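# Sort carabiners with sticking gates into the grey tray

## Task

Find every carabiner whose gate stays open once pushed open rather than springing closed, and place each such one in the grey tray. Carabiners whose gates close properly must remain on the table, not in the tray. At the end, release everything and move the grippers away; anything that stays in place only because the robot holds it does not count.

## Robot and tools

Robot: two arms, left_arm and right_arm, each with 7 joints and a parallel gripper. Six cameras: cam_head_left, cam_head_right, cam_high, cam_low, cam_left_wrist, cam_right_wrist, each 504x504 pixels.

Frame: one shared scene frame, in metres. The origin sits on the table surface midway between the arms. +z is up, +x points out over the table, and left_arm is on the +y side. The arm names do not correspond to image left or right. Gripper fingers extend along the gripper's +z axis and close along its y axis.

Tool execute_actions, argument actions: a list holding one action, one wait, or nothing.
- Empty list {"actions": []}: sends nothing and reports the current state.
- Action {"rows": [[...]], "steps": N}: N is 1 to 15 control steps of 1/30 s (default 15). Up to 15 rows; one row is used per step, and the final row repeats if rows run out.
- Wait {"steps": N}: N up to 300; no new command, returns once N steps have elapsed since the previous result (your own reply time counts toward them).
- Optional pictures: true or false, whether camera images come back.
A refused call sends nothing.

Each row is one list of 18 numbers covering both arms, even if only one moves: left_arm's 7 joint targets, its gripper position, its gripper speed, then right_arm's 7 joint targets, gripper position, gripper speed. Joint targets are absolute angles in radians (not offsets), in the same column order as the Joint positions line: waist, shoulder, upper arm roll, elbow, forearm roll, wrist pitch, wrist roll. Stated ranges: waist, upper arm roll, forearm roll and wrist roll -69.115 to 69.115; shoulder -2.250 to 2.250; elbow -2.580 to 2.580; wrist pitch -2.100 to 2.100. True limits may differ by up to 0.013 rad. A target beyond a limit by over 0.013 and farther out than the current angle gets the call refused; a target past the true limit is clipped and a 'joint sent to its limit' line appears (possibly about an earlier, still-running action). No such line does not prove more travel exists.

Gripper position is an absolute opening in [-1, 1]: +1 fully open (85 mm), 0 about 41 mm, about -0.8 pads touching, -1 closes until blocked. Gripper speed in [-1, 1]: about 20 mm/s at -1, 85 at 0, 150 at +1. Grip force is not set by you; a full close gives roughly 190 to 235 N per pad. To keep a gripper unchanged, repeat its previous position and speed (0 is a real command). To grasp, send -1 and keep sending it. For a gentle grasp, open, then close to slightly narrower than the object. To release, send a position wider than the object. Fingers stay put until the position number changes by 0.01 or more, but will re-close on their own toward the requested value if the object slips, yields or is lost. Closing pushes the fingertips about 13 mm farther from the arm, so leave space above surfaces. Fingertips reach about 19 mm past end_effector_position when closed, 6 mm when fully open.

Motion: joints are speed- and acceleration-limited and move in a coordinated way. Each step, a joint's target is held within 0.304 rad (first four joints) or 0.266 rad (last three) of its measured angle, and the whole arm's targets are scaled back if they would move the gripper over 70 mm from where it is. Large moves therefore need several calls; an arm may not yet have arrived when a result returns. Between calls the arms keep heading for the last row sent until they settle or a step is HELD.

Result lines: per-arm end_effector_position (m) and end_effector_quat_wxyz in the scene frame, the point being midway between closed pads (less accurate at long reach); Joint positions (rad) and Joint velocities (rad/s), one block per arm; joint torques in that order (offset, scaled and noisy; they change at rest only with load or contact); position_measured_pct, about 50 minus 50 times the actual finger position, so 0 is fully open, a reading below 90 that stops short of the request means something is held or blocking, around 90 or slightly above means the pads met on nothing or something very thin. 'joint command not followed' means a clearance check altered or blocked joint targets; the rest of the row still ran. HELD marks steps where your row was not (fully) sent. MOTOR HOT warns at 60 °C; at 75 °C an OVER-TEMPERATURE FAULT makes that arm sag until it cools, so avoid holding loads for long. A TORQUE FAULT (contact torque reaching the load limit: 50.7 N m for the first four joints, 31.9 N m for the last three, held weight included) halts that arm for 10 s and drops the rest of the call.

Tool zoom_image: camera (one of the six names) and region [x0, y0, x1, y1] in pixels of that camera's latest image, top-left origin, at most 504 by 504; returns a closer view.

Tool finished_scene: scene, the integer number of the scene being ended. It is final and reports whether the goal was met; the goal must still hold afterwards.

Cautions: objects may occasionally be tugged or nudged by outside disturbances. Never knock or place anything off the table. Avoid drops, slips, slams, hard pushes and collisions between the arms. Test each gate by pushing it open and seeing whether it stays open, move only the faulty ones into the tray, leave them resting there unaided, then open the grippers and withdraw. Smooth, economical motion is preferred.

Each tool is called after "Emit:" by a JSON object that holds its "api" and its "payload".

## Session

Emit:
{"api": "execute_actions", "payload": {"actions": []}}

Scene clock: 0.00 s of 6000.00 s.
left_arm: end_effector_position=(+0.0833, +0.5000, +0.2991) position_measured_pct=0.0 end_effector_quat_wxyz=(-0.168, +0.895, +0.397, +0.111) | right_arm: end_effector_position=(+0.4179, -0.2142, +0.1461) position_measured_pct=0.0 end_effector_quat_wxyz=(+0.380, +0.038, +0.647, +0.660)
Joint positions: left_arm=[-1.807 -0.745  0.075  2.341  0.191  1.161  3.78 ] | right_arm=[ 0.646  1.475 -0.554  2.272 -1.678  1.175  4.168]
Joint velocities: left_arm=[ 0.  0. -0. -0.  0. -0. -0.] | right_arm=[-0.001 -0.     0.    -0.     0.001  0.    -0.   ]
Joint torques (N m, as the joint torque sensors report them, + toward a larger angle): no reading

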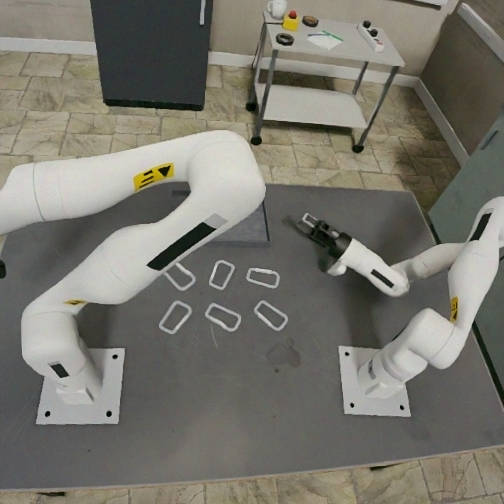

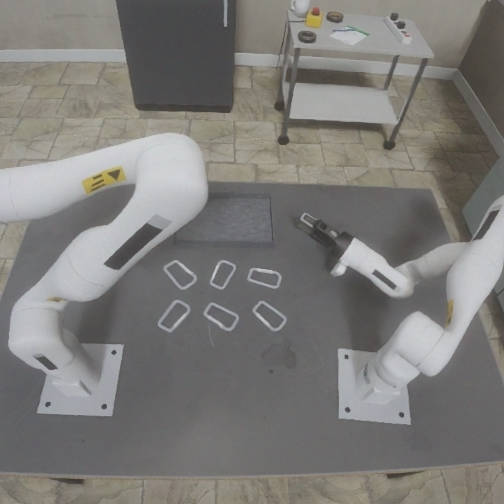

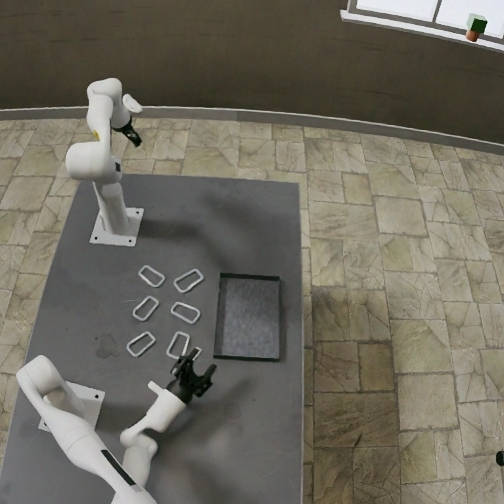

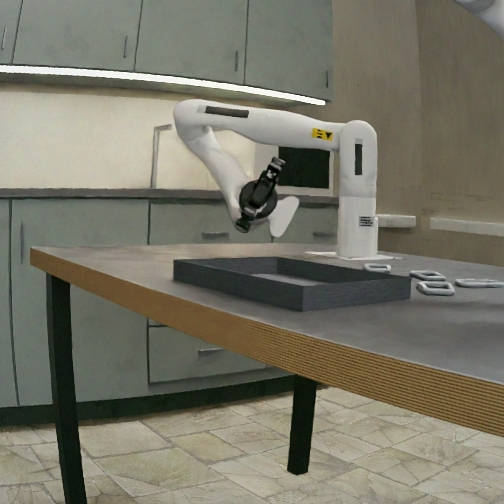

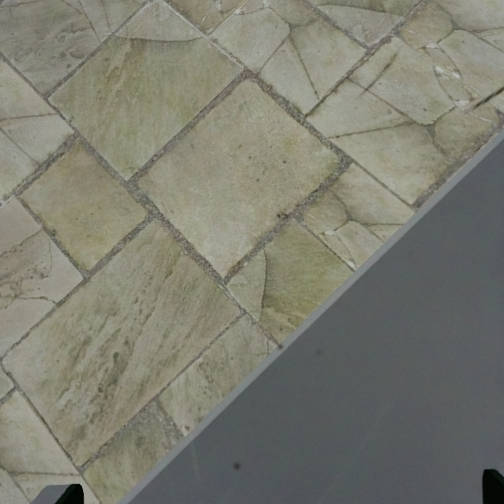

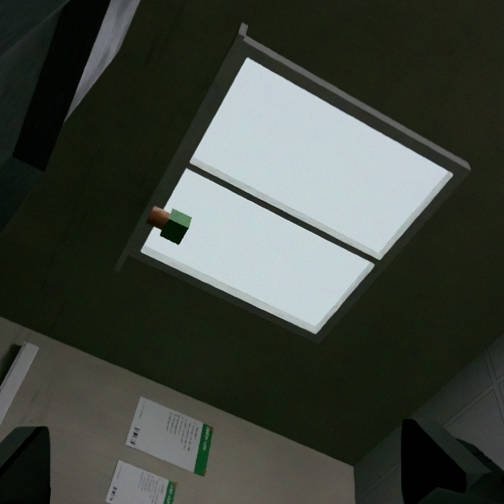

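Emit:
{"api": "zoom_image", "payload": {"camera": "cam_head_right", "region": [140, 180, 310, 350]}}

Emit:
{"api": "zoom_image", "payload": {"camera": "cam_high", "region": [110, 250, 230, 370]}}

Region (140, 180, 310, 350) of cam_head_right's 504x504 image, scaled by 2.965, with more detail than that image has.

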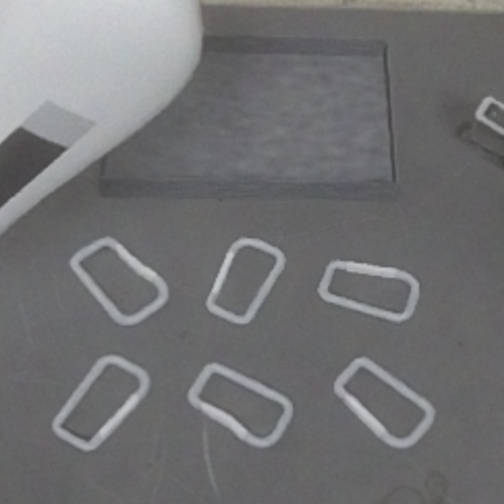

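Region (110, 250, 230, 370) of cam_high's 504x504 image, scaled by 4.200, with more detail than that image has.

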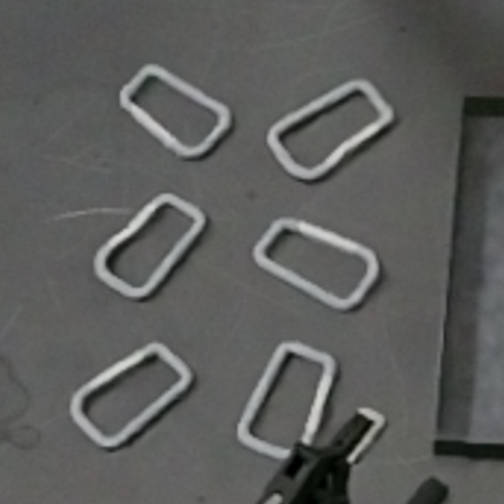

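Emit:
{"api": "execute_actions", "payload": {"actions": [{"rows":[[-0.6,-0.2,0,2.25,0,0.9,3.78,1,0, 0.5,0.6,-0.45,2.25,-1.4,1.1,4.168,1,0]],"steps":15}], "pictures": false}}

Emit:
{"api": "execute_actions", "payload": {"actions": [{"steps":25}], "pictures": false}}

Emit:
{"api": "execute_actions", "payload": {"actions": [{"rows":[[0.6,0.221,0,2.198,0,0.723,3.78,1,0, -0.5,0.221,0,2.198,0,0.723,4.168,1,0]],"steps":15}], "pictures": false}}

Emit:
{"api": "execute_actions", "payload": {"actions": [{"steps":75}]}}

Scene clock: 15.73 s of 6000.00 s.
left_arm: end_effector_position=(+0.1217, +0.5705, +0.2693) position_measured_pct=0.0 end_effector_quat_wxyz=(-0.115, +0.973, +0.189, +0.065) | right_arm: end_effector_position=(+0.3765, -0.1951, +0.1937) position_measured_pct=0.0 end_effector_quat_wxyz=(+0.400, -0.284, +0.676, +0.550)
Joint positions: left_arm=[-1.329 -0.313  0.007  2.26   0.021  0.929  3.78 ] | right_arm=[ 0.518  0.997 -0.461  2.252 -1.431  1.108  4.168]
Joint velocities: left_arm=[ 1.365  0.727 -0.055 -0.068 -0.149 -0.208 -0.001] | right_arm=[-0.115 -1.369  0.081 -0.021  0.218 -0.058 -0.   ]
Joint torques (N m, as the joint torque sensors report them, + toward a larger angle): left_arm=[ 0.05 -5.48  0.59 -8.67  0.25 -0.35 -0.26] | right_arm=[  0.32 -15.67  -4.49   0.96  -0.2    2.72   0.  ]
Steps of this call (steps 1 to 90: nothing new was sent; then 12.23 s passed at rest; steps 91 to 105: all 15 steps of this action). Readings (joint positions | what the end effector reports):
91: left_arm=[-1.805 -0.743 0.075 2.341 0.191 1.160 3.780] | right_arm=[0.646 1.473 -0.554 2.272 -1.677 1.175 4.168] | left_arm position_measured_pct=0.0 | right_arm position_measured_pct=0.0
92: left_arm=[-1.797 -0.736 0.074 2.339 0.188 1.156 3.780] | right_arm=[0.642 1.466 -0.552 2.272 -1.673 1.174 4.168] | left_arm position_measured_pct=0.0 | right_arm position_measured_pct=0.0
94: left_arm=[-1.766 -0.706 0.068 2.332 0.171 1.134 3.780] | right_arm=[0.627 1.435 -0.542 2.269 -1.650 1.167 4.168] | left_arm position_measured_pct=0.0 | right_arm position_measured_pct=0.0
98: left_arm=[-1.639 -0.581 0.039 2.298 0.100 1.038 3.780] | right_arm=[0.573 1.309 -0.504 2.261 -1.548 1.139 4.168] | left_arm position_measured_pct=0.0 | right_arm position_measured_pct=0.0
105: the state above

Scene clock: 16.57 s of 6000.00 s.
left_arm: end_effector_position=(+0.2542, +0.4625, +0.2467) position_measured_pct=0.0 end_effector_quat_wxyz=(-0.066, +0.981, -0.171, +0.069) | right_arm: end_effector_position=(+0.3856, -0.2041, +0.2643) position_measured_pct=0.0 end_effector_quat_wxyz=(+0.453, -0.429, +0.663, +0.413)
Joint positions: left_arm=[-0.604 -0.2    0.     2.25   0.     0.9    3.78 ] | right_arm=[ 0.5    0.6   -0.45   2.25  -1.4    1.1    4.168]
Joint velocities: left_arm=[ 0.03   0.001  0.001 -0.001 -0.001 -0.     0.001] | right_arm=[-0.    -0.003  0.001  0.    -0.002  0.    -0.   ]
Joint torques (N m, as the joint torque sensors report them, + toward a larger angle): left_arm=[-0.3  -5.02 -0.19 -8.08 -0.13 -0.49 -0.07] | right_arm=[  0.47 -13.77  -2.74  -2.97  -1.41   2.35   0.09]
Steps of this call (steps 1 to 25: the robot went on to your last target). Readings (joint positions | what the end effector reports):
1: left_arm=[-1.284 -0.291 0.006 2.258 0.017 0.923 3.780] | right_arm=[0.515 0.951 -0.459 2.252 -1.424 1.106 4.168] | left_arm position_measured_pct=0.0 | right_arm position_measured_pct=0.0
2: left_arm=[-1.238 -0.274 0.005 2.256 0.013 0.918 3.780] | right_arm=[0.512 0.905 -0.457 2.251 -1.419 1.105 4.168] | left_arm position_measured_pct=0.0 | right_arm position_measured_pct=0.0
4: left_arm=[-1.146 -0.248 0.003 2.254 0.008 0.911 3.780] | right_arm=[0.508 0.814 -0.454 2.251 -1.412 1.103 4.168] | left_arm position_measured_pct=0.0 | right_arm position_measured_pct=0.0
8: left_arm=[-0.964 -0.220 0.001 2.251 0.003 0.904 3.780] | right_arm=[0.503 0.672 -0.451 2.250 -1.403 1.101 4.168] | left_arm position_measured_pct=0.0 | right_arm position_measured_pct=0.0
25: the state above

Scene clock: 17.07 s of 6000.00 s.
left_arm: end_effector_position=(+0.3249, +0.3691, +0.1744) position_measured_pct=0.0 end_effector_quat_wxyz=(-0.014, +0.928, -0.370, +0.023) | right_arm: end_effector_position=(+0.3694, -0.2504, +0.1966) position_measured_pct=0.0 end_effector_quat_wxyz=(-0.302, +0.721, -0.611, -0.125)
Joint positions: left_arm=[-0.19   0.126 -0.001  2.207 -0.     0.756  3.78 ] | right_arm=[ 0.023  0.276 -0.067  2.203 -0.992  0.777  4.168]
Joint velocities: left_arm=[ 1.141  0.456  0.    -0.048  0.002 -0.17  -0.001] | right_arm=[-1.363 -0.345  0.484 -0.043  1.201 -0.388 -0.   ]
Joint torques (N m, as the joint torque sensors report them, + toward a larger angle): left_arm=[  0.66 -10.87   0.55  -6.25   0.05  -0.02  -0.28] | right_arm=[ -0.38 -11.02  -1.22  -4.75  -1.38   1.17   0.14]
Steps of this call (steps 1 to 15: all 15 steps of this action). Readings (joint positions | what the end effector reports):
1: left_arm=[-0.601 -0.199 -0.000 2.250 -0.000 0.900 3.780] | right_arm=[0.498 0.599 -0.449 2.250 -1.399 1.099 4.168] | left_arm position_measured_pct=0.0 | right_arm position_measured_pct=0.0
2: left_arm=[-0.593 -0.192 -0.001 2.249 -0.000 0.897 3.780] | right_arm=[0.491 0.591 -0.444 2.249 -1.395 1.095 4.168] | left_arm position_measured_pct=0.0 | right_arm position_measured_pct=0.0
4: left_arm=[-0.561 -0.162 -0.001 2.244 -0.001 0.881 3.780] | right_arm=[0.459 0.560 -0.418 2.244 -1.372 1.071 4.168] | left_arm position_measured_pct=0.0 | right_arm position_measured_pct=0.0
8: left_arm=[-0.441 -0.042 -0.001 2.226 -0.000 0.821 3.780] | right_arm=[0.332 0.436 -0.297 2.225 -1.266 0.965 4.168] | left_arm position_measured_pct=0.0 | right_arm position_measured_pct=0.0
15: the state above

Scene clock: 19.57 s of 6000.00 s.
left_arm: end_effector_position=(+0.2587, +0.1485, +0.1482) position_measured_pct=0.0 end_effector_quat_wxyz=(+0.000, +0.715, -0.699, -0.000) | right_arm: end_effector_position=(+0.2960, -0.2936, +0.1482) position_measured_pct=0.0 end_effector_quat_wxyz=(+0.000, +0.996, -0.086, -0.000)
Joint positions: left_arm=[0.6   0.221 0.    2.198 0.    0.723 3.78 ] | right_arm=[-0.5    0.221  0.     2.198  0.     0.723  4.168]
Joint velocities: left_arm=[-0.     0.     0.001  0.    -0.001  0.    -0.   ] | right_arm=[-0.     0.    -0.     0.     0.    -0.001 -0.   ]
Joint torques (N m, as the joint torque sensors report them, + toward a larger angle): left_arm=[  0.09 -10.94   0.29  -5.51  -0.02   0.03  -0.26] | right_arm=[  0.41 -11.14   0.13  -5.98  -0.47  -0.52   0.08]
Steps of this call (steps 1 to 45: the robot went on to your last target; steps 46 to 75: nothing new was sent). Readings (joint positions | what the end effector reports):
1: left_arm=[-0.151 0.140 -0.001 2.205 -0.000 0.751 3.780] | right_arm=[-0.023 0.265 -0.053 2.202 -0.952 0.766 4.168] | left_arm position_measured_pct=0.0 | right_arm position_measured_pct=0.0
2: left_arm=[-0.113 0.152 -0.001 2.204 -0.000 0.746 3.780] | right_arm=[-0.069 0.257 -0.042 2.201 -0.912 0.757 4.168] | left_arm position_measured_pct=0.0 | right_arm position_measured_pct=0.0
4: left_arm=[-0.035 0.172 -0.000 2.202 -0.000 0.739 3.780] | right_arm=[-0.161 0.244 -0.026 2.200 -0.831 0.744 4.168] | left_arm position_measured_pct=0.0 | right_arm position_measured_pct=0.0
8: left_arm=[0.122 0.198 -0.000 2.199 -0.000 0.730 3.780] | right_arm=[-0.335 0.231 -0.011 2.198 -0.668 0.731 4.168] | left_arm position_measured_pct=0.0 | right_arm position_measured_pct=0.0
75: the state above
All arms were judged still, so your last target was given up. Only a new action makes them travel on or press farther. Fingers that are still opening or closing keep moving.

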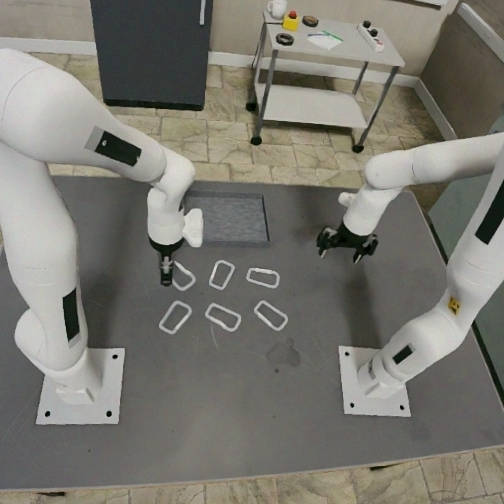

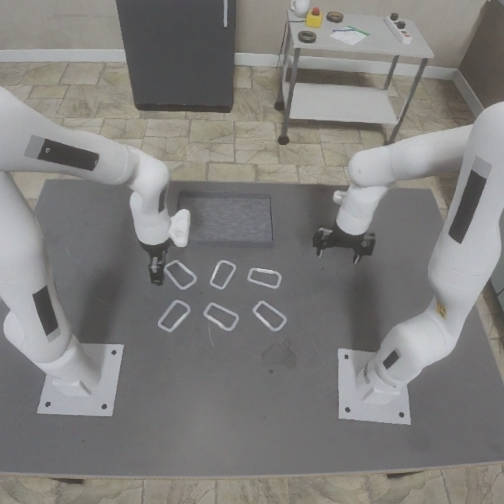

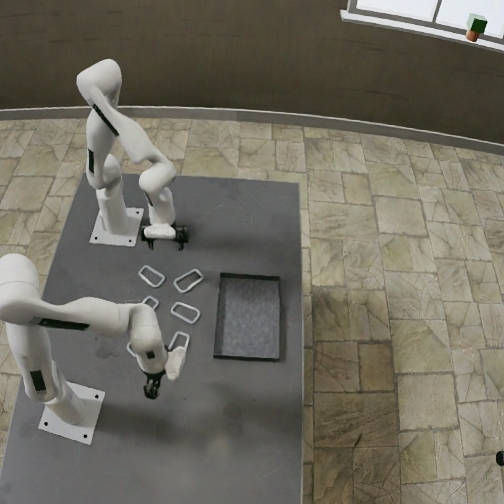

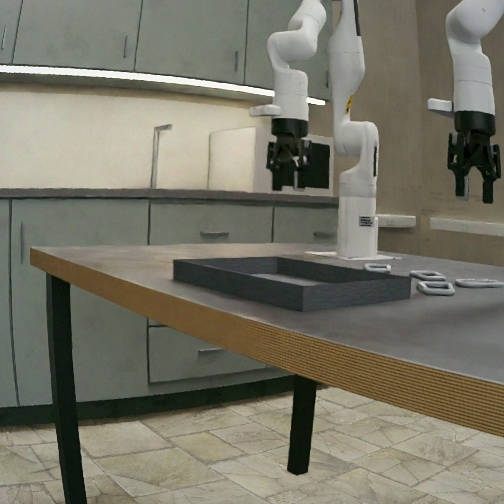

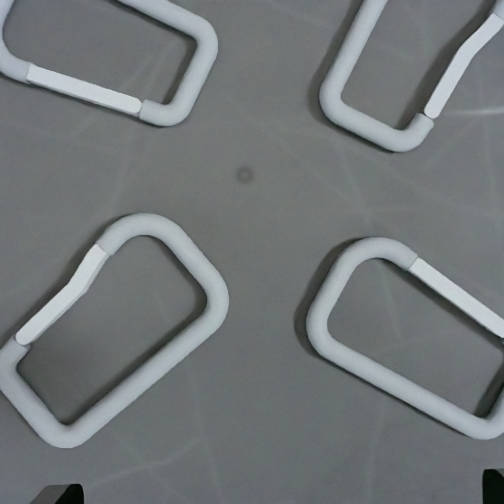

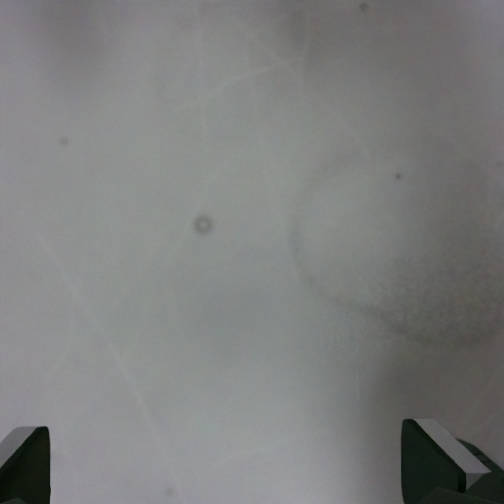

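Emit:
{"api": "execute_actions", "payload": {"actions": [{"rows":[[0.547,0.492,0,2.077,0,0.573,2.915,1,0, -1.129,0.319,0,2.187,0,0.636,4.53,1,0]],"steps":15}], "pictures": false}}

Emit:
{"api": "execute_actions", "payload": {"actions": [{"steps":25}]}}

Scene clock: 42.83 s of 6000.00 s.
left_arm: end_effector_position=(+0.3217, +0.1251, +0.0887) position_measured_pct=0.0 end_effector_quat_wxyz=(+0.001, -0.565, +0.825, -0.002) | right_arm: end_effector_position=(+0.2463, -0.1706, +0.1248) position_measured_pct=0.0 end_effector_quat_wxyz=(-0.000, +0.963, +0.269, +0.000)
Joint positions: left_arm=[ 0.553  0.463 -0.     2.088 -0.     0.586  3.341] | right_arm=[-0.926  0.304  0.     2.188  0.     0.649  4.459]
Joint velocities: left_arm=[-0.037  0.188  0.001 -0.08  -0.001 -0.097 -1.216] | right_arm=[-1.133  0.088 -0.    -0.011 -0.002 -0.079  0.409]
Joint torques (N m, as the joint torque sensors report them, + toward a larger angle): left_arm=[ -0.24 -15.26   0.6   -4.6   -0.09   0.28  -0.5 ] | right_arm=[  0.68 -12.64   0.26  -5.54  -0.34   0.05   0.12]
Steps of this call (steps 1 to 90: nothing new was sent; then 19.77 s passed at rest; steps 91 to 105: all 15 steps of this action). Readings (joint positions | what the end effector reports):
91: left_arm=[0.600 0.222 0.000 2.198 0.000 0.723 3.779] | right_arm=[-0.502 0.221 0.000 2.198 0.000 0.723 4.169] | left_arm position_measured_pct=0.0 | right_arm position_measured_pct=0.0
92: left_arm=[0.598 0.229 0.000 2.195 0.000 0.720 3.774] | right_arm=[-0.509 0.224 0.001 2.198 0.000 0.721 4.173] | left_arm position_measured_pct=0.0 | right_arm position_measured_pct=0.0
94: left_arm=[0.592 0.259 0.000 2.183 0.000 0.706 3.748] | right_arm=[-0.540 0.234 0.002 2.197 0.001 0.714 4.196] | left_arm position_measured_pct=0.0 | right_arm position_measured_pct=0.0
98: left_arm=[0.571 0.368 0.000 2.134 0.000 0.644 3.625] | right_arm=[-0.664 0.268 0.002 2.193 0.001 0.683 4.300] | left_arm position_measured_pct=0.0 | right_arm position_measured_pct=0.0
105: the state above

Scene clock: 43.67 s of 6000.00 s.
left_arm: end_effector_position=(+0.3269, +0.1241, +0.0802) position_measured_pct=0.0 end_effector_quat_wxyz=(-0.000, -0.380, +0.925, +0.000) | right_arm: end_effector_position=(+0.2002, -0.1248, +0.1201) position_measured_pct=0.0 end_effector_quat_wxyz=(+0.000, +0.917, +0.398, -0.000)
Joint positions: left_arm=[ 0.547  0.492 -0.     2.077  0.     0.573  2.915] | right_arm=[-1.129  0.319 -0.     2.187 -0.     0.636  4.53 ]
Joint velocities: left_arm=[-0.     0.    -0.001  0.001  0.001  0.002  0.001] | right_arm=[-0.001  0.     0.001 -0.    -0.     0.     0.   ]
Joint torques (N m, as the joint torque sensors report them, + toward a larger angle): left_arm=[ -0.3  -14.91   0.65  -4.6   -0.04   0.    -0.09] | right_arm=[  0.48 -12.47   0.23  -5.42  -0.4   -0.35   0.11]
Steps of this call (steps 1 to 25: the robot went on to your last target). Readings (joint positions | what the end effector reports):
1: left_arm=[0.552 0.469 -0.000 2.086 -0.000 0.584 3.301] | right_arm=[-0.963 0.306 0.000 2.188 0.000 0.647 4.473] | left_arm position_measured_pct=0.0 | right_arm position_measured_pct=0.0
2: left_arm=[0.551 0.474 -0.000 2.084 -0.000 0.581 3.260] | right_arm=[-0.999 0.309 -0.000 2.187 -0.000 0.644 4.485] | left_arm position_measured_pct=0.0 | right_arm position_measured_pct=0.0
4: left_arm=[0.549 0.480 -0.000 2.081 -0.000 0.578 3.179] | right_arm=[-1.058 0.314 -0.001 2.187 -0.000 0.640 4.507] | left_arm position_measured_pct=0.0 | right_arm position_measured_pct=0.0
8: left_arm=[0.548 0.488 -0.000 2.078 -0.000 0.575 3.016] | right_arm=[-1.116 0.318 -0.002 2.187 -0.001 0.636 4.529] | left_arm position_measured_pct=0.0 | right_arm position_measured_pct=0.0
25: the state above

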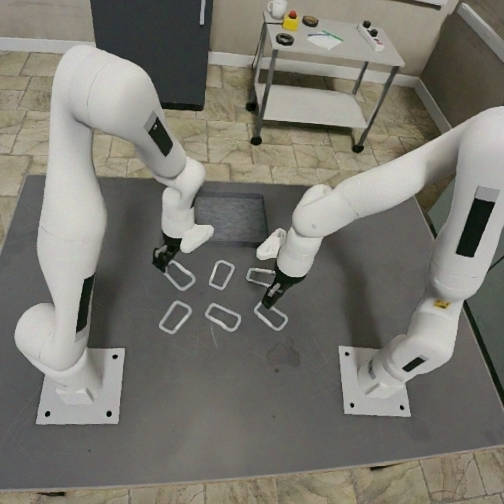

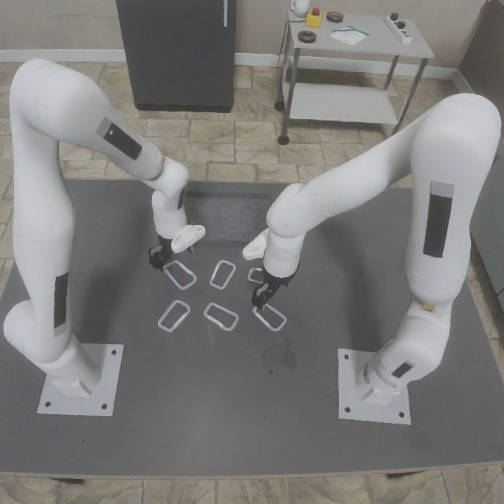

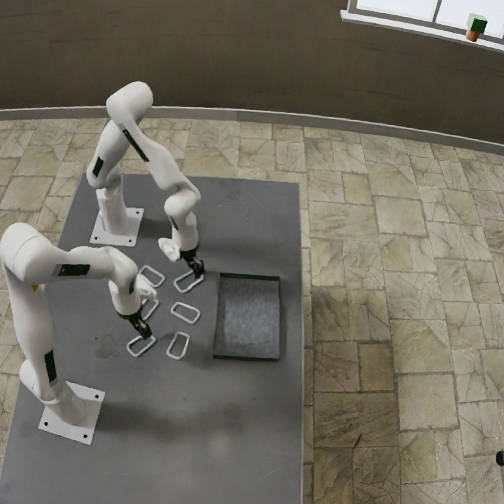

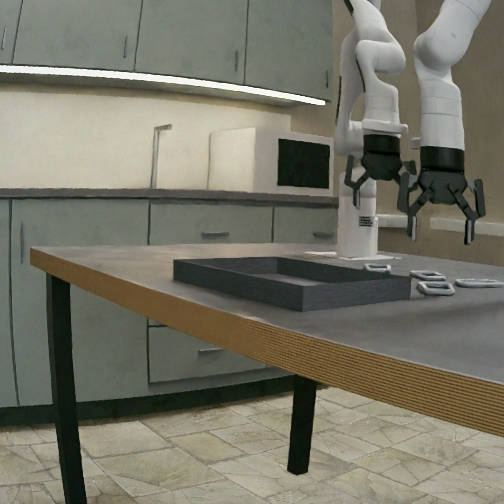

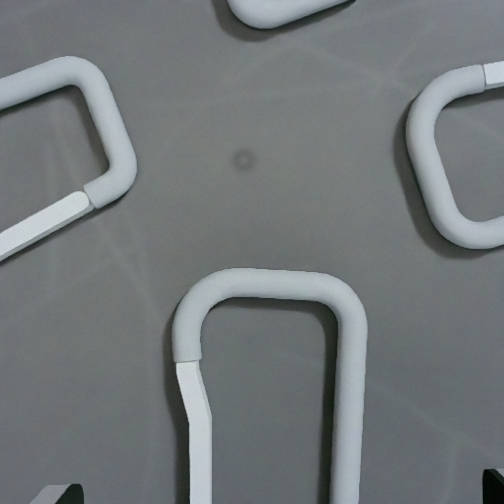

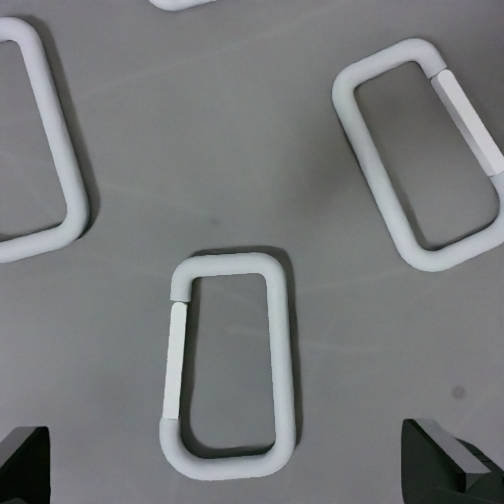

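Emit:
{"api": "execute_actions", "payload": {"actions": [{"rows":[[0.547,0.6385,0,2.117,0,0.386,2.915,1,0, -1.129,0.5906,0,2.2797,0,0.271,4.53,1,0]],"steps":15}], "pictures": false}}

Emit:
{"api": "execute_actions", "payload": {"actions": [{"rows":[[0.547,0.6385,0,2.117,0,0.386,2.915,0.45,0, -1.129,0.5906,0,2.2797,0,0.271,4.53,0.45,0]],"steps":15}]}}

Emit:
{"api": "zoom_image", "payload": {"camera": "cam_low", "region": [340, 190, 504, 310]}}

Scene clock: 52.70 s of 6000.00 s.
left_arm: end_effector_position=(+0.3276, +0.1237, +0.0209) position_measured_pct=0.0 end_effector_quat_wxyz=(+0.001, -0.380, +0.925, -0.001) | right_arm: end_effector_position=(+0.2013, -0.1230, +0.0231) position_measured_pct=0.0 end_effector_quat_wxyz=(-0.002, +0.917, +0.398, +0.003)
Joint positions: left_arm=[ 0.547  0.636 -0.     2.117  0.     0.386  2.915] | right_arm=[-1.129  0.582 -0.     2.279 -0.     0.274  4.53 ]
Joint velocities: left_arm=[-0.     0.019 -0.     0.001  0.    -0.001  0.   ] | right_arm=[ 0.     0.043  0.001  0.021 -0.001 -0.108 -0.   ]
Joint torques (N m, as the joint torque sensors report them, + toward a larger angle): left_arm=[  0.17 -16.11   0.46  -3.66   0.07  -0.22  -0.31] | right_arm=[  0.45 -17.19   0.29  -3.14  -0.37  -0.71   0.14]
Steps of this call (steps 1 to 15: the robot went on to your last target; steps 16 to 90: nothing new was sent; then 5.53 s passed at rest; steps 91 to 105: all 15 steps of this action). Readings (joint positions | what the end effector reports):
91: left_arm=[0.547 0.493 0.000 2.077 -0.000 0.572 2.915] | right_arm=[-1.129 0.321 0.000 2.187 -0.000 0.635 4.530] | left_arm position_measured_pct=0.0 | right_arm position_measured_pct=0.0
92: left_arm=[0.547 0.500 0.000 2.078 0.000 0.565 2.915] | right_arm=[-1.129 0.328 0.000 2.189 0.000 0.630 4.530] | left_arm position_measured_pct=0.0 | right_arm position_measured_pct=0.0
94: left_arm=[0.547 0.529 0.000 2.085 0.000 0.531 2.915] | right_arm=[-1.129 0.358 0.000 2.198 0.000 0.604 4.530] | left_arm position_measured_pct=0.0 | right_arm position_measured_pct=0.0
98: left_arm=[0.547 0.615 -0.000 2.111 -0.000 0.417 2.915] | right_arm=[-1.129 0.466 -0.000 2.236 -0.000 0.481 4.530] | left_arm position_measured_pct=0.0 | right_arm position_measured_pct=0.0
105: the state above

Scene clock: 53.20 s of 6000.00 s.
left_arm: end_effector_position=(+0.3271, +0.1240, +0.0202) position_measured_pct=27.4 end_effector_quat_wxyz=(+0.000, -0.380, +0.925, -0.000) | right_arm: end_effector_position=(+0.2003, -0.1246, +0.0202) position_measured_pct=27.4 end_effector_quat_wxyz=(-0.000, +0.917, +0.398, +0.000)
Joint positions: left_arm=[0.547 0.638 0.    2.117 0.    0.386 2.915] | right_arm=[-1.129  0.59  -0.     2.28   0.     0.271  4.53 ]
Joint velocities: left_arm=[ 0.    -0.     0.002  0.     0.    -0.001  0.001] | right_arm=[ 0.     0.001  0.001 -0.     0.    -0.    -0.   ]
Joint torques (N m, as the joint torque sensors report them, + toward a larger angle): left_arm=[  0.32 -16.06   0.35  -3.23   0.02  -0.05  -0.15] | right_arm=[  0.36 -14.47   0.3   -2.61  -0.34  -0.41   0.06]
Steps of this call (steps 1 to 15: all 15 steps of this action). Readings (joint positions | what the end effector reports):
1: left_arm=[0.547 0.637 -0.000 2.117 0.000 0.386 2.915] | right_arm=[-1.129 0.583 -0.000 2.279 -0.000 0.272 4.530] | left_arm position_measured_pct=0.0 | right_arm position_measured_pct=0.0
2: left_arm=[0.547 0.637 -0.000 2.117 0.000 0.386 2.915] | right_arm=[-1.129 0.585 -0.000 2.279 0.000 0.271 4.530] | left_arm position_measured_pct=0.8 | right_arm position_measured_pct=0.8
4: left_arm=[0.547 0.638 -0.000 2.117 -0.000 0.386 2.915] | right_arm=[-1.129 0.587 -0.000 2.280 0.000 0.271 4.530] | left_arm position_measured_pct=4.8 | right_arm position_measured_pct=4.8
8: left_arm=[0.547 0.638 0.000 2.117 0.000 0.386 2.915] | right_arm=[-1.129 0.590 -0.000 2.280 -0.000 0.271 4.530] | left_arm position_measured_pct=16.3 | right_arm position_measured_pct=16.3
15: the state above

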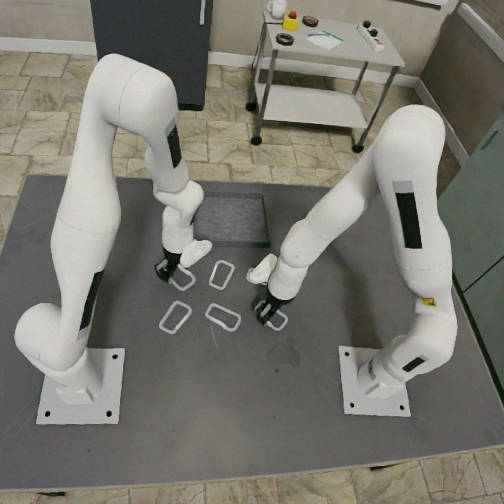

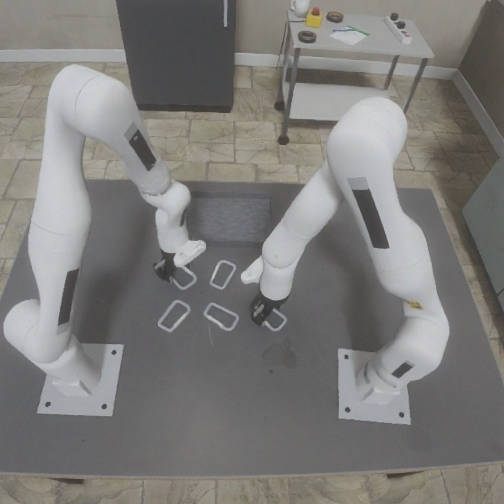

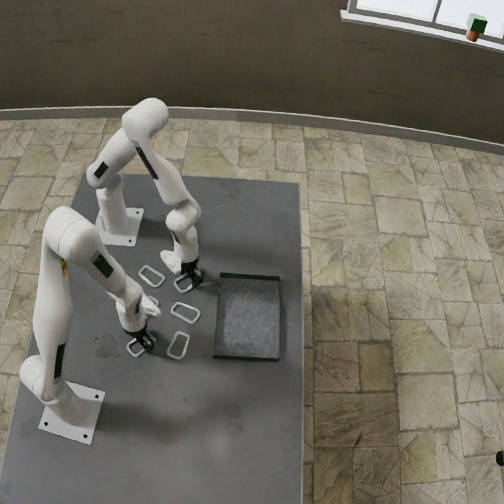

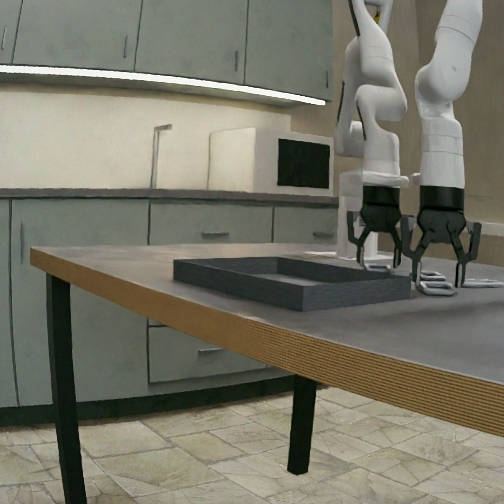

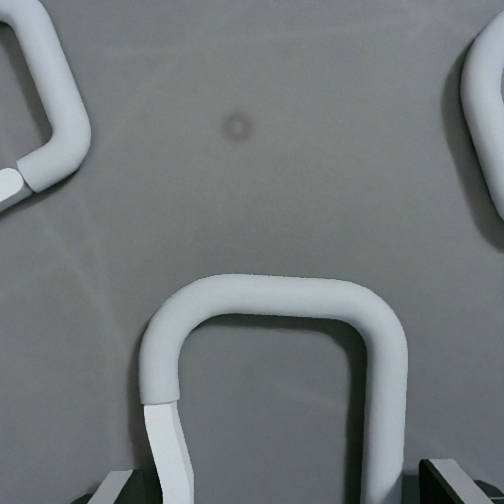

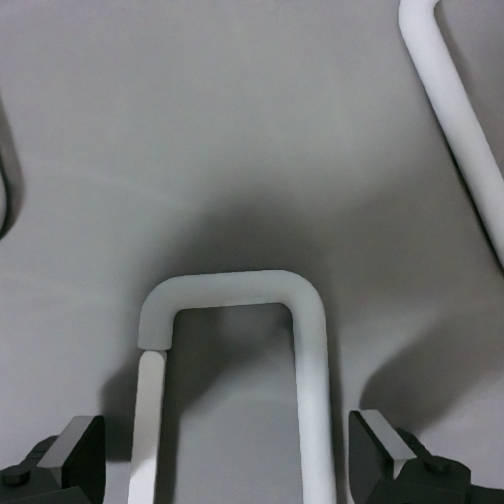

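Region (340, 190, 504, 310) of cam_low's 504x504 image, scaled by 3.073, with more detail than that image has; it fills the top 369 rows of this view, and the rest is white.

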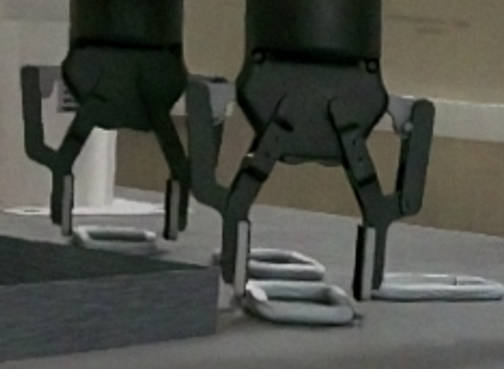

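Emit:
{"api": "execute_actions", "payload": {"actions": [{"rows":[[0.547,0.646,0,2.1185,0,0.377,2.915,0.45,-0.5, -1.129,0.5995,0,2.281,0,0.261,4.53,0.45,-0.5],[0.547,0.646,0,2.1185,0,0.377,2.915,0.45,-0.5, -1.129,0.5995,0,2.281,0,0.261,4.53,0.45,-0.5],[0.547,0.646,0,2.1185,0,0.377,2.915,0.45,-0.5, -1.129,0.5995,0,2.281,0,0.261,4.53,0.45,-0.5],[0.547,0.646,0,2.1185,0,0.377,2.915,0.1,-0.5, -1.129,0.5995,0,2.281,0,0.261,4.53,0.1,-0.5]],"steps":15}], "pictures": false}}

Emit:
{"api": "execute_actions", "payload": {"actions": [{"steps":8}]}}

Scene clock: 57.40 s of 6000.00 s.
left_arm: end_effector_position=(+0.3271, +0.1239, +0.0183) position_measured_pct=43.3 end_effector_quat_wxyz=(+0.000, -0.380, +0.925, -0.001) | right_arm: end_effector_position=(+0.2008, -0.1245, +0.0180) position_measured_pct=43.3 end_effector_quat_wxyz=(-0.000, +0.917, +0.398, +0.001)
Joint positions: left_arm=[ 0.547  0.643  0.     2.119 -0.     0.379  2.915] | right_arm=[-1.129  0.597  0.001  2.281  0.     0.262  4.53 ]
Joint velocities: left_arm=[-0.    -0.005 -0.001  0.001 -0.    -0.001 -0.001] | right_arm=[ 0.002 -0.004  0.002  0.002  0.002  0.     0.001]
Joint torques (N m, as the joint torque sensors report them, + toward a larger angle): left_arm=[ -0.02 -13.18   0.18  -3.5    0.09  -0.79  -0.03] | right_arm=[  0.02 -12.31  -0.05  -2.5   -0.57  -0.92  -0.29]
Steps of this call (steps 1 to 15: the robot went on to your last target; steps 16 to 90: nothing new was sent; then 0.70 s passed at rest; steps 91 to 105: all 15 steps of this action). Readings (joint positions | what the end effector reports):
91: left_arm=[0.547 0.640 0.000 2.117 -0.000 0.385 2.915] | right_arm=[-1.129 0.592 0.000 2.280 -0.000 0.270 4.530] | left_arm position_measured_pct=27.4 | right_arm position_measured_pct=27.4
92: left_arm=[0.547 0.643 0.000 2.118 0.000 0.381 2.915] | right_arm=[-1.129 0.596 0.000 2.280 0.000 0.266 4.530] | left_arm position_measured_pct=27.4 | right_arm position_measured_pct=27.4
94: left_arm=[0.547 0.645 -0.000 2.118 -0.000 0.378 2.915] | right_arm=[-1.129 0.599 -0.000 2.281 -0.000 0.262 4.530] | left_arm position_measured_pct=27.4 | right_arm position_measured_pct=27.4
98: left_arm=[0.547 0.646 -0.000 2.118 0.000 0.377 2.915] | right_arm=[-1.129 0.599 -0.000 2.281 0.000 0.261 4.530] | left_arm position_measured_pct=32.1 | right_arm position_measured_pct=32.1
105: the state above

Scene clock: 57.67 s of 6000.00 s.
left_arm: end_effector_position=(+0.3271, +0.1238, +0.0184) position_measured_pct=44.4 end_effector_quat_wxyz=(+0.000, -0.380, +0.925, -0.001) | right_arm: end_effector_position=(+0.2009, -0.1246, +0.0180) position_measured_pct=44.4 end_effector_quat_wxyz=(-0.000, +0.917, +0.398, +0.001)
Joint positions: left_arm=[ 0.547  0.643  0.     2.119 -0.     0.378  2.915] | right_arm=[-1.129  0.597  0.001  2.281  0.     0.262  4.53 ]
Joint velocities: left_arm=[-0.001 -0.    -0.001  0.001  0.001  0.     0.   ] | right_arm=[-0.     0.    -0.001  0.    -0.001  0.    -0.   ]
Joint torques (N m, as the joint torque sensors report them, + toward a larger angle): left_arm=[ -0.01 -13.54   0.24  -3.98   0.05  -0.65  -0.13] | right_arm=[  0.02 -12.19  -0.23  -2.54  -0.45  -0.76   0.05]
Steps of this call (steps 1 to 8: the robot went on to your last target). Readings (joint positions | what the end effector reports):
1: left_arm=[0.547 0.643 0.000 2.119 -0.000 0.379 2.915] | right_arm=[-1.129 0.597 0.001 2.281 0.000 0.262 4.530] | left_arm position_measured_pct=43.7 | right_arm position_measured_pct=43.7
2: left_arm=[0.547 0.643 0.000 2.119 -0.000 0.378 2.915] | right_arm=[-1.129 0.597 0.001 2.281 0.000 0.262 4.530] | left_arm position_measured_pct=44.0 | right_arm position_measured_pct=44.0
4: left_arm=[0.547 0.643 0.000 2.119 -0.000 0.378 2.915] | right_arm=[-1.129 0.597 0.001 2.281 0.000 0.262 4.530] | left_arm position_measured_pct=44.4 | right_arm position_measured_pct=44.0
8: the state above

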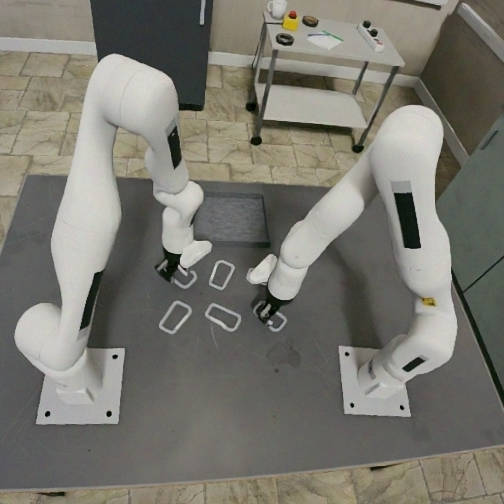

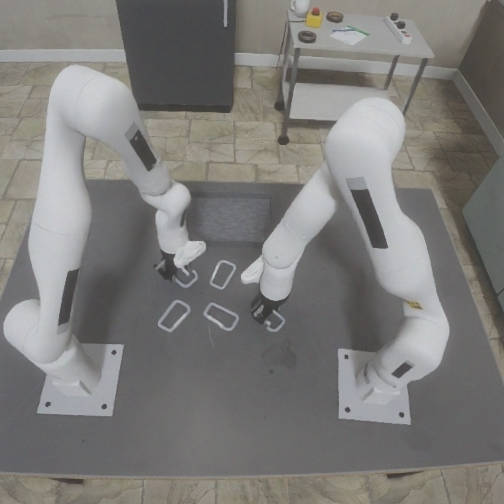

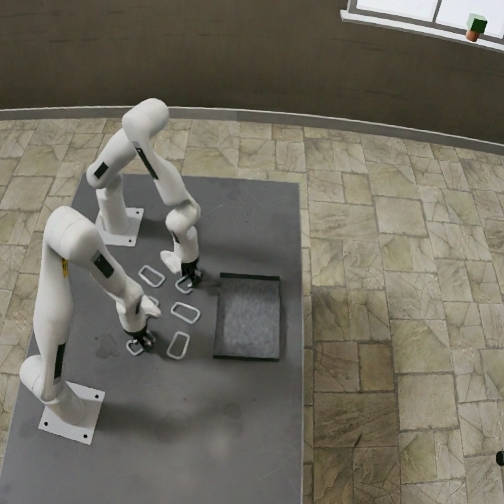

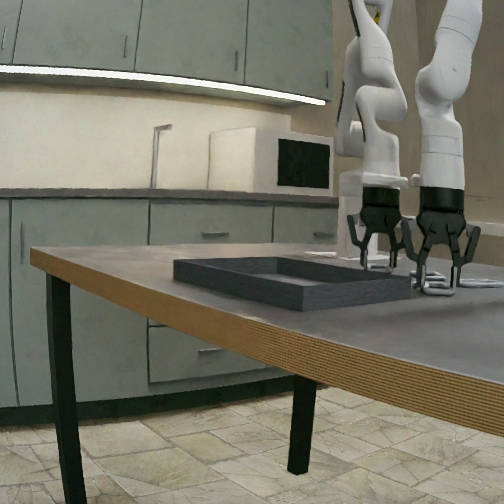

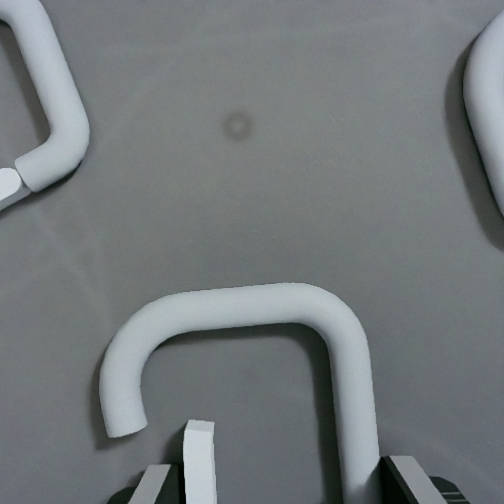

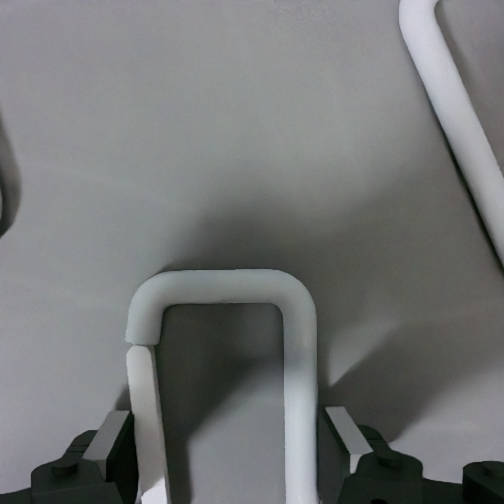

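Emit:
{"api": "execute_actions", "payload": {"actions": [{"rows":[[0.547,0.6385,0,2.117,0,0.386,2.915,-0.02,-0.7, -1.129,0.5906,0,2.2797,0,0.271,4.53,-0.08,-0.6]],"steps":15}]}}

Scene clock: 59.60 s of 6000.00 s.
left_arm: end_effector_position=(+0.3271, +0.1240, +0.0202) position_measured_pct=50.4 end_effector_quat_wxyz=(+0.000, -0.380, +0.925, -0.000) | right_arm: end_effector_position=(+0.2003, -0.1247, +0.0201) position_measured_pct=53.6 end_effector_quat_wxyz=(-0.000, +0.917, +0.398, +0.000)
Joint positions: left_arm=[ 0.547  0.638 -0.     2.117 -0.     0.386  2.915] | right_arm=[-1.129  0.591 -0.     2.28  -0.     0.271  4.53 ]
Joint velocities: left_arm=[ 0.     0.    -0.001 -0.    -0.     0.001  0.   ] | right_arm=[-0. -0. -0. -0.  0.  0.  0.]
Joint torques (N m, as the joint torque sensors report them, + toward a larger angle): left_arm=[ -0.03 -16.03   0.45  -3.44   0.13  -0.23  -0.2 ] | right_arm=[  0.36 -14.61   0.29  -2.66  -0.37  -0.35   0.13]
Steps of this call (steps 1 to 15: the robot went on to your last target; steps 16 to 43: nothing new was sent; steps 44 to 58: all 15 steps of this action). Readings (joint positions | what the end effector reports):
44: left_arm=[0.547 0.641 0.000 2.119 -0.000 0.379 2.915] | right_arm=[-1.129 0.595 0.001 2.281 0.000 0.263 4.530] | left_arm position_measured_pct=44.4 | right_arm position_measured_pct=44.4
45: left_arm=[0.547 0.639 0.000 2.118 -0.000 0.382 2.915] | right_arm=[-1.129 0.592 0.000 2.281 0.000 0.266 4.530] | left_arm position_measured_pct=44.8 | right_arm position_measured_pct=44.8
47: left_arm=[0.547 0.638 0.000 2.117 -0.000 0.385 2.915] | right_arm=[-1.129 0.591 0.000 2.280 0.000 0.270 4.530] | left_arm position_measured_pct=46.8 | right_arm position_measured_pct=46.8
51: left_arm=[0.547 0.638 0.000 2.117 -0.000 0.386 2.915] | right_arm=[-1.129 0.591 -0.000 2.280 -0.000 0.271 4.530] | left_arm position_measured_pct=50.0 | right_arm position_measured_pct=52.4
58: the state above

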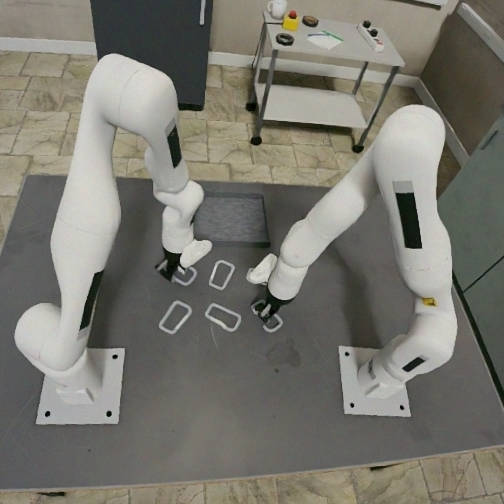

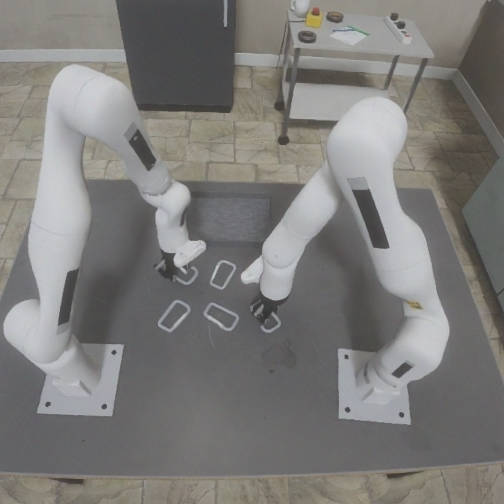

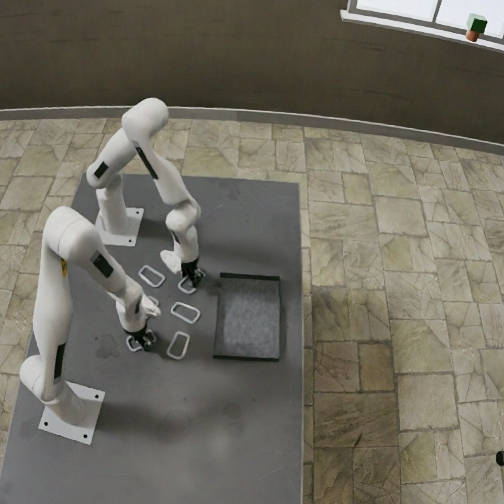

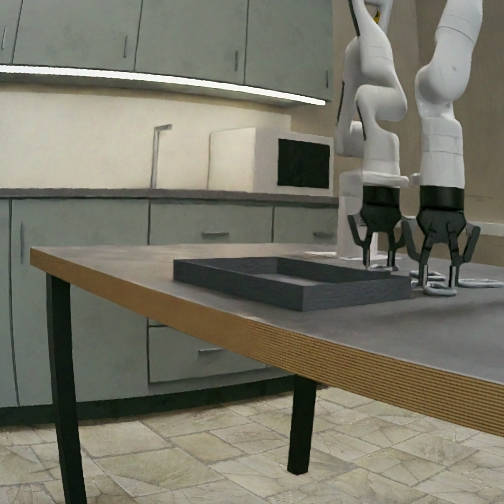

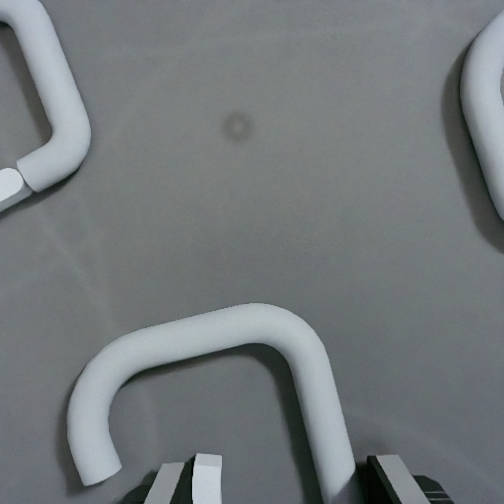

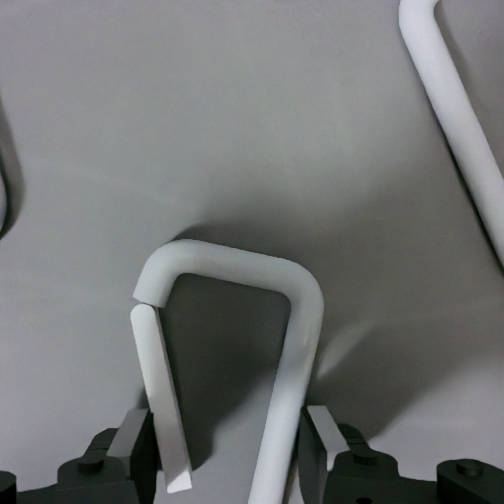

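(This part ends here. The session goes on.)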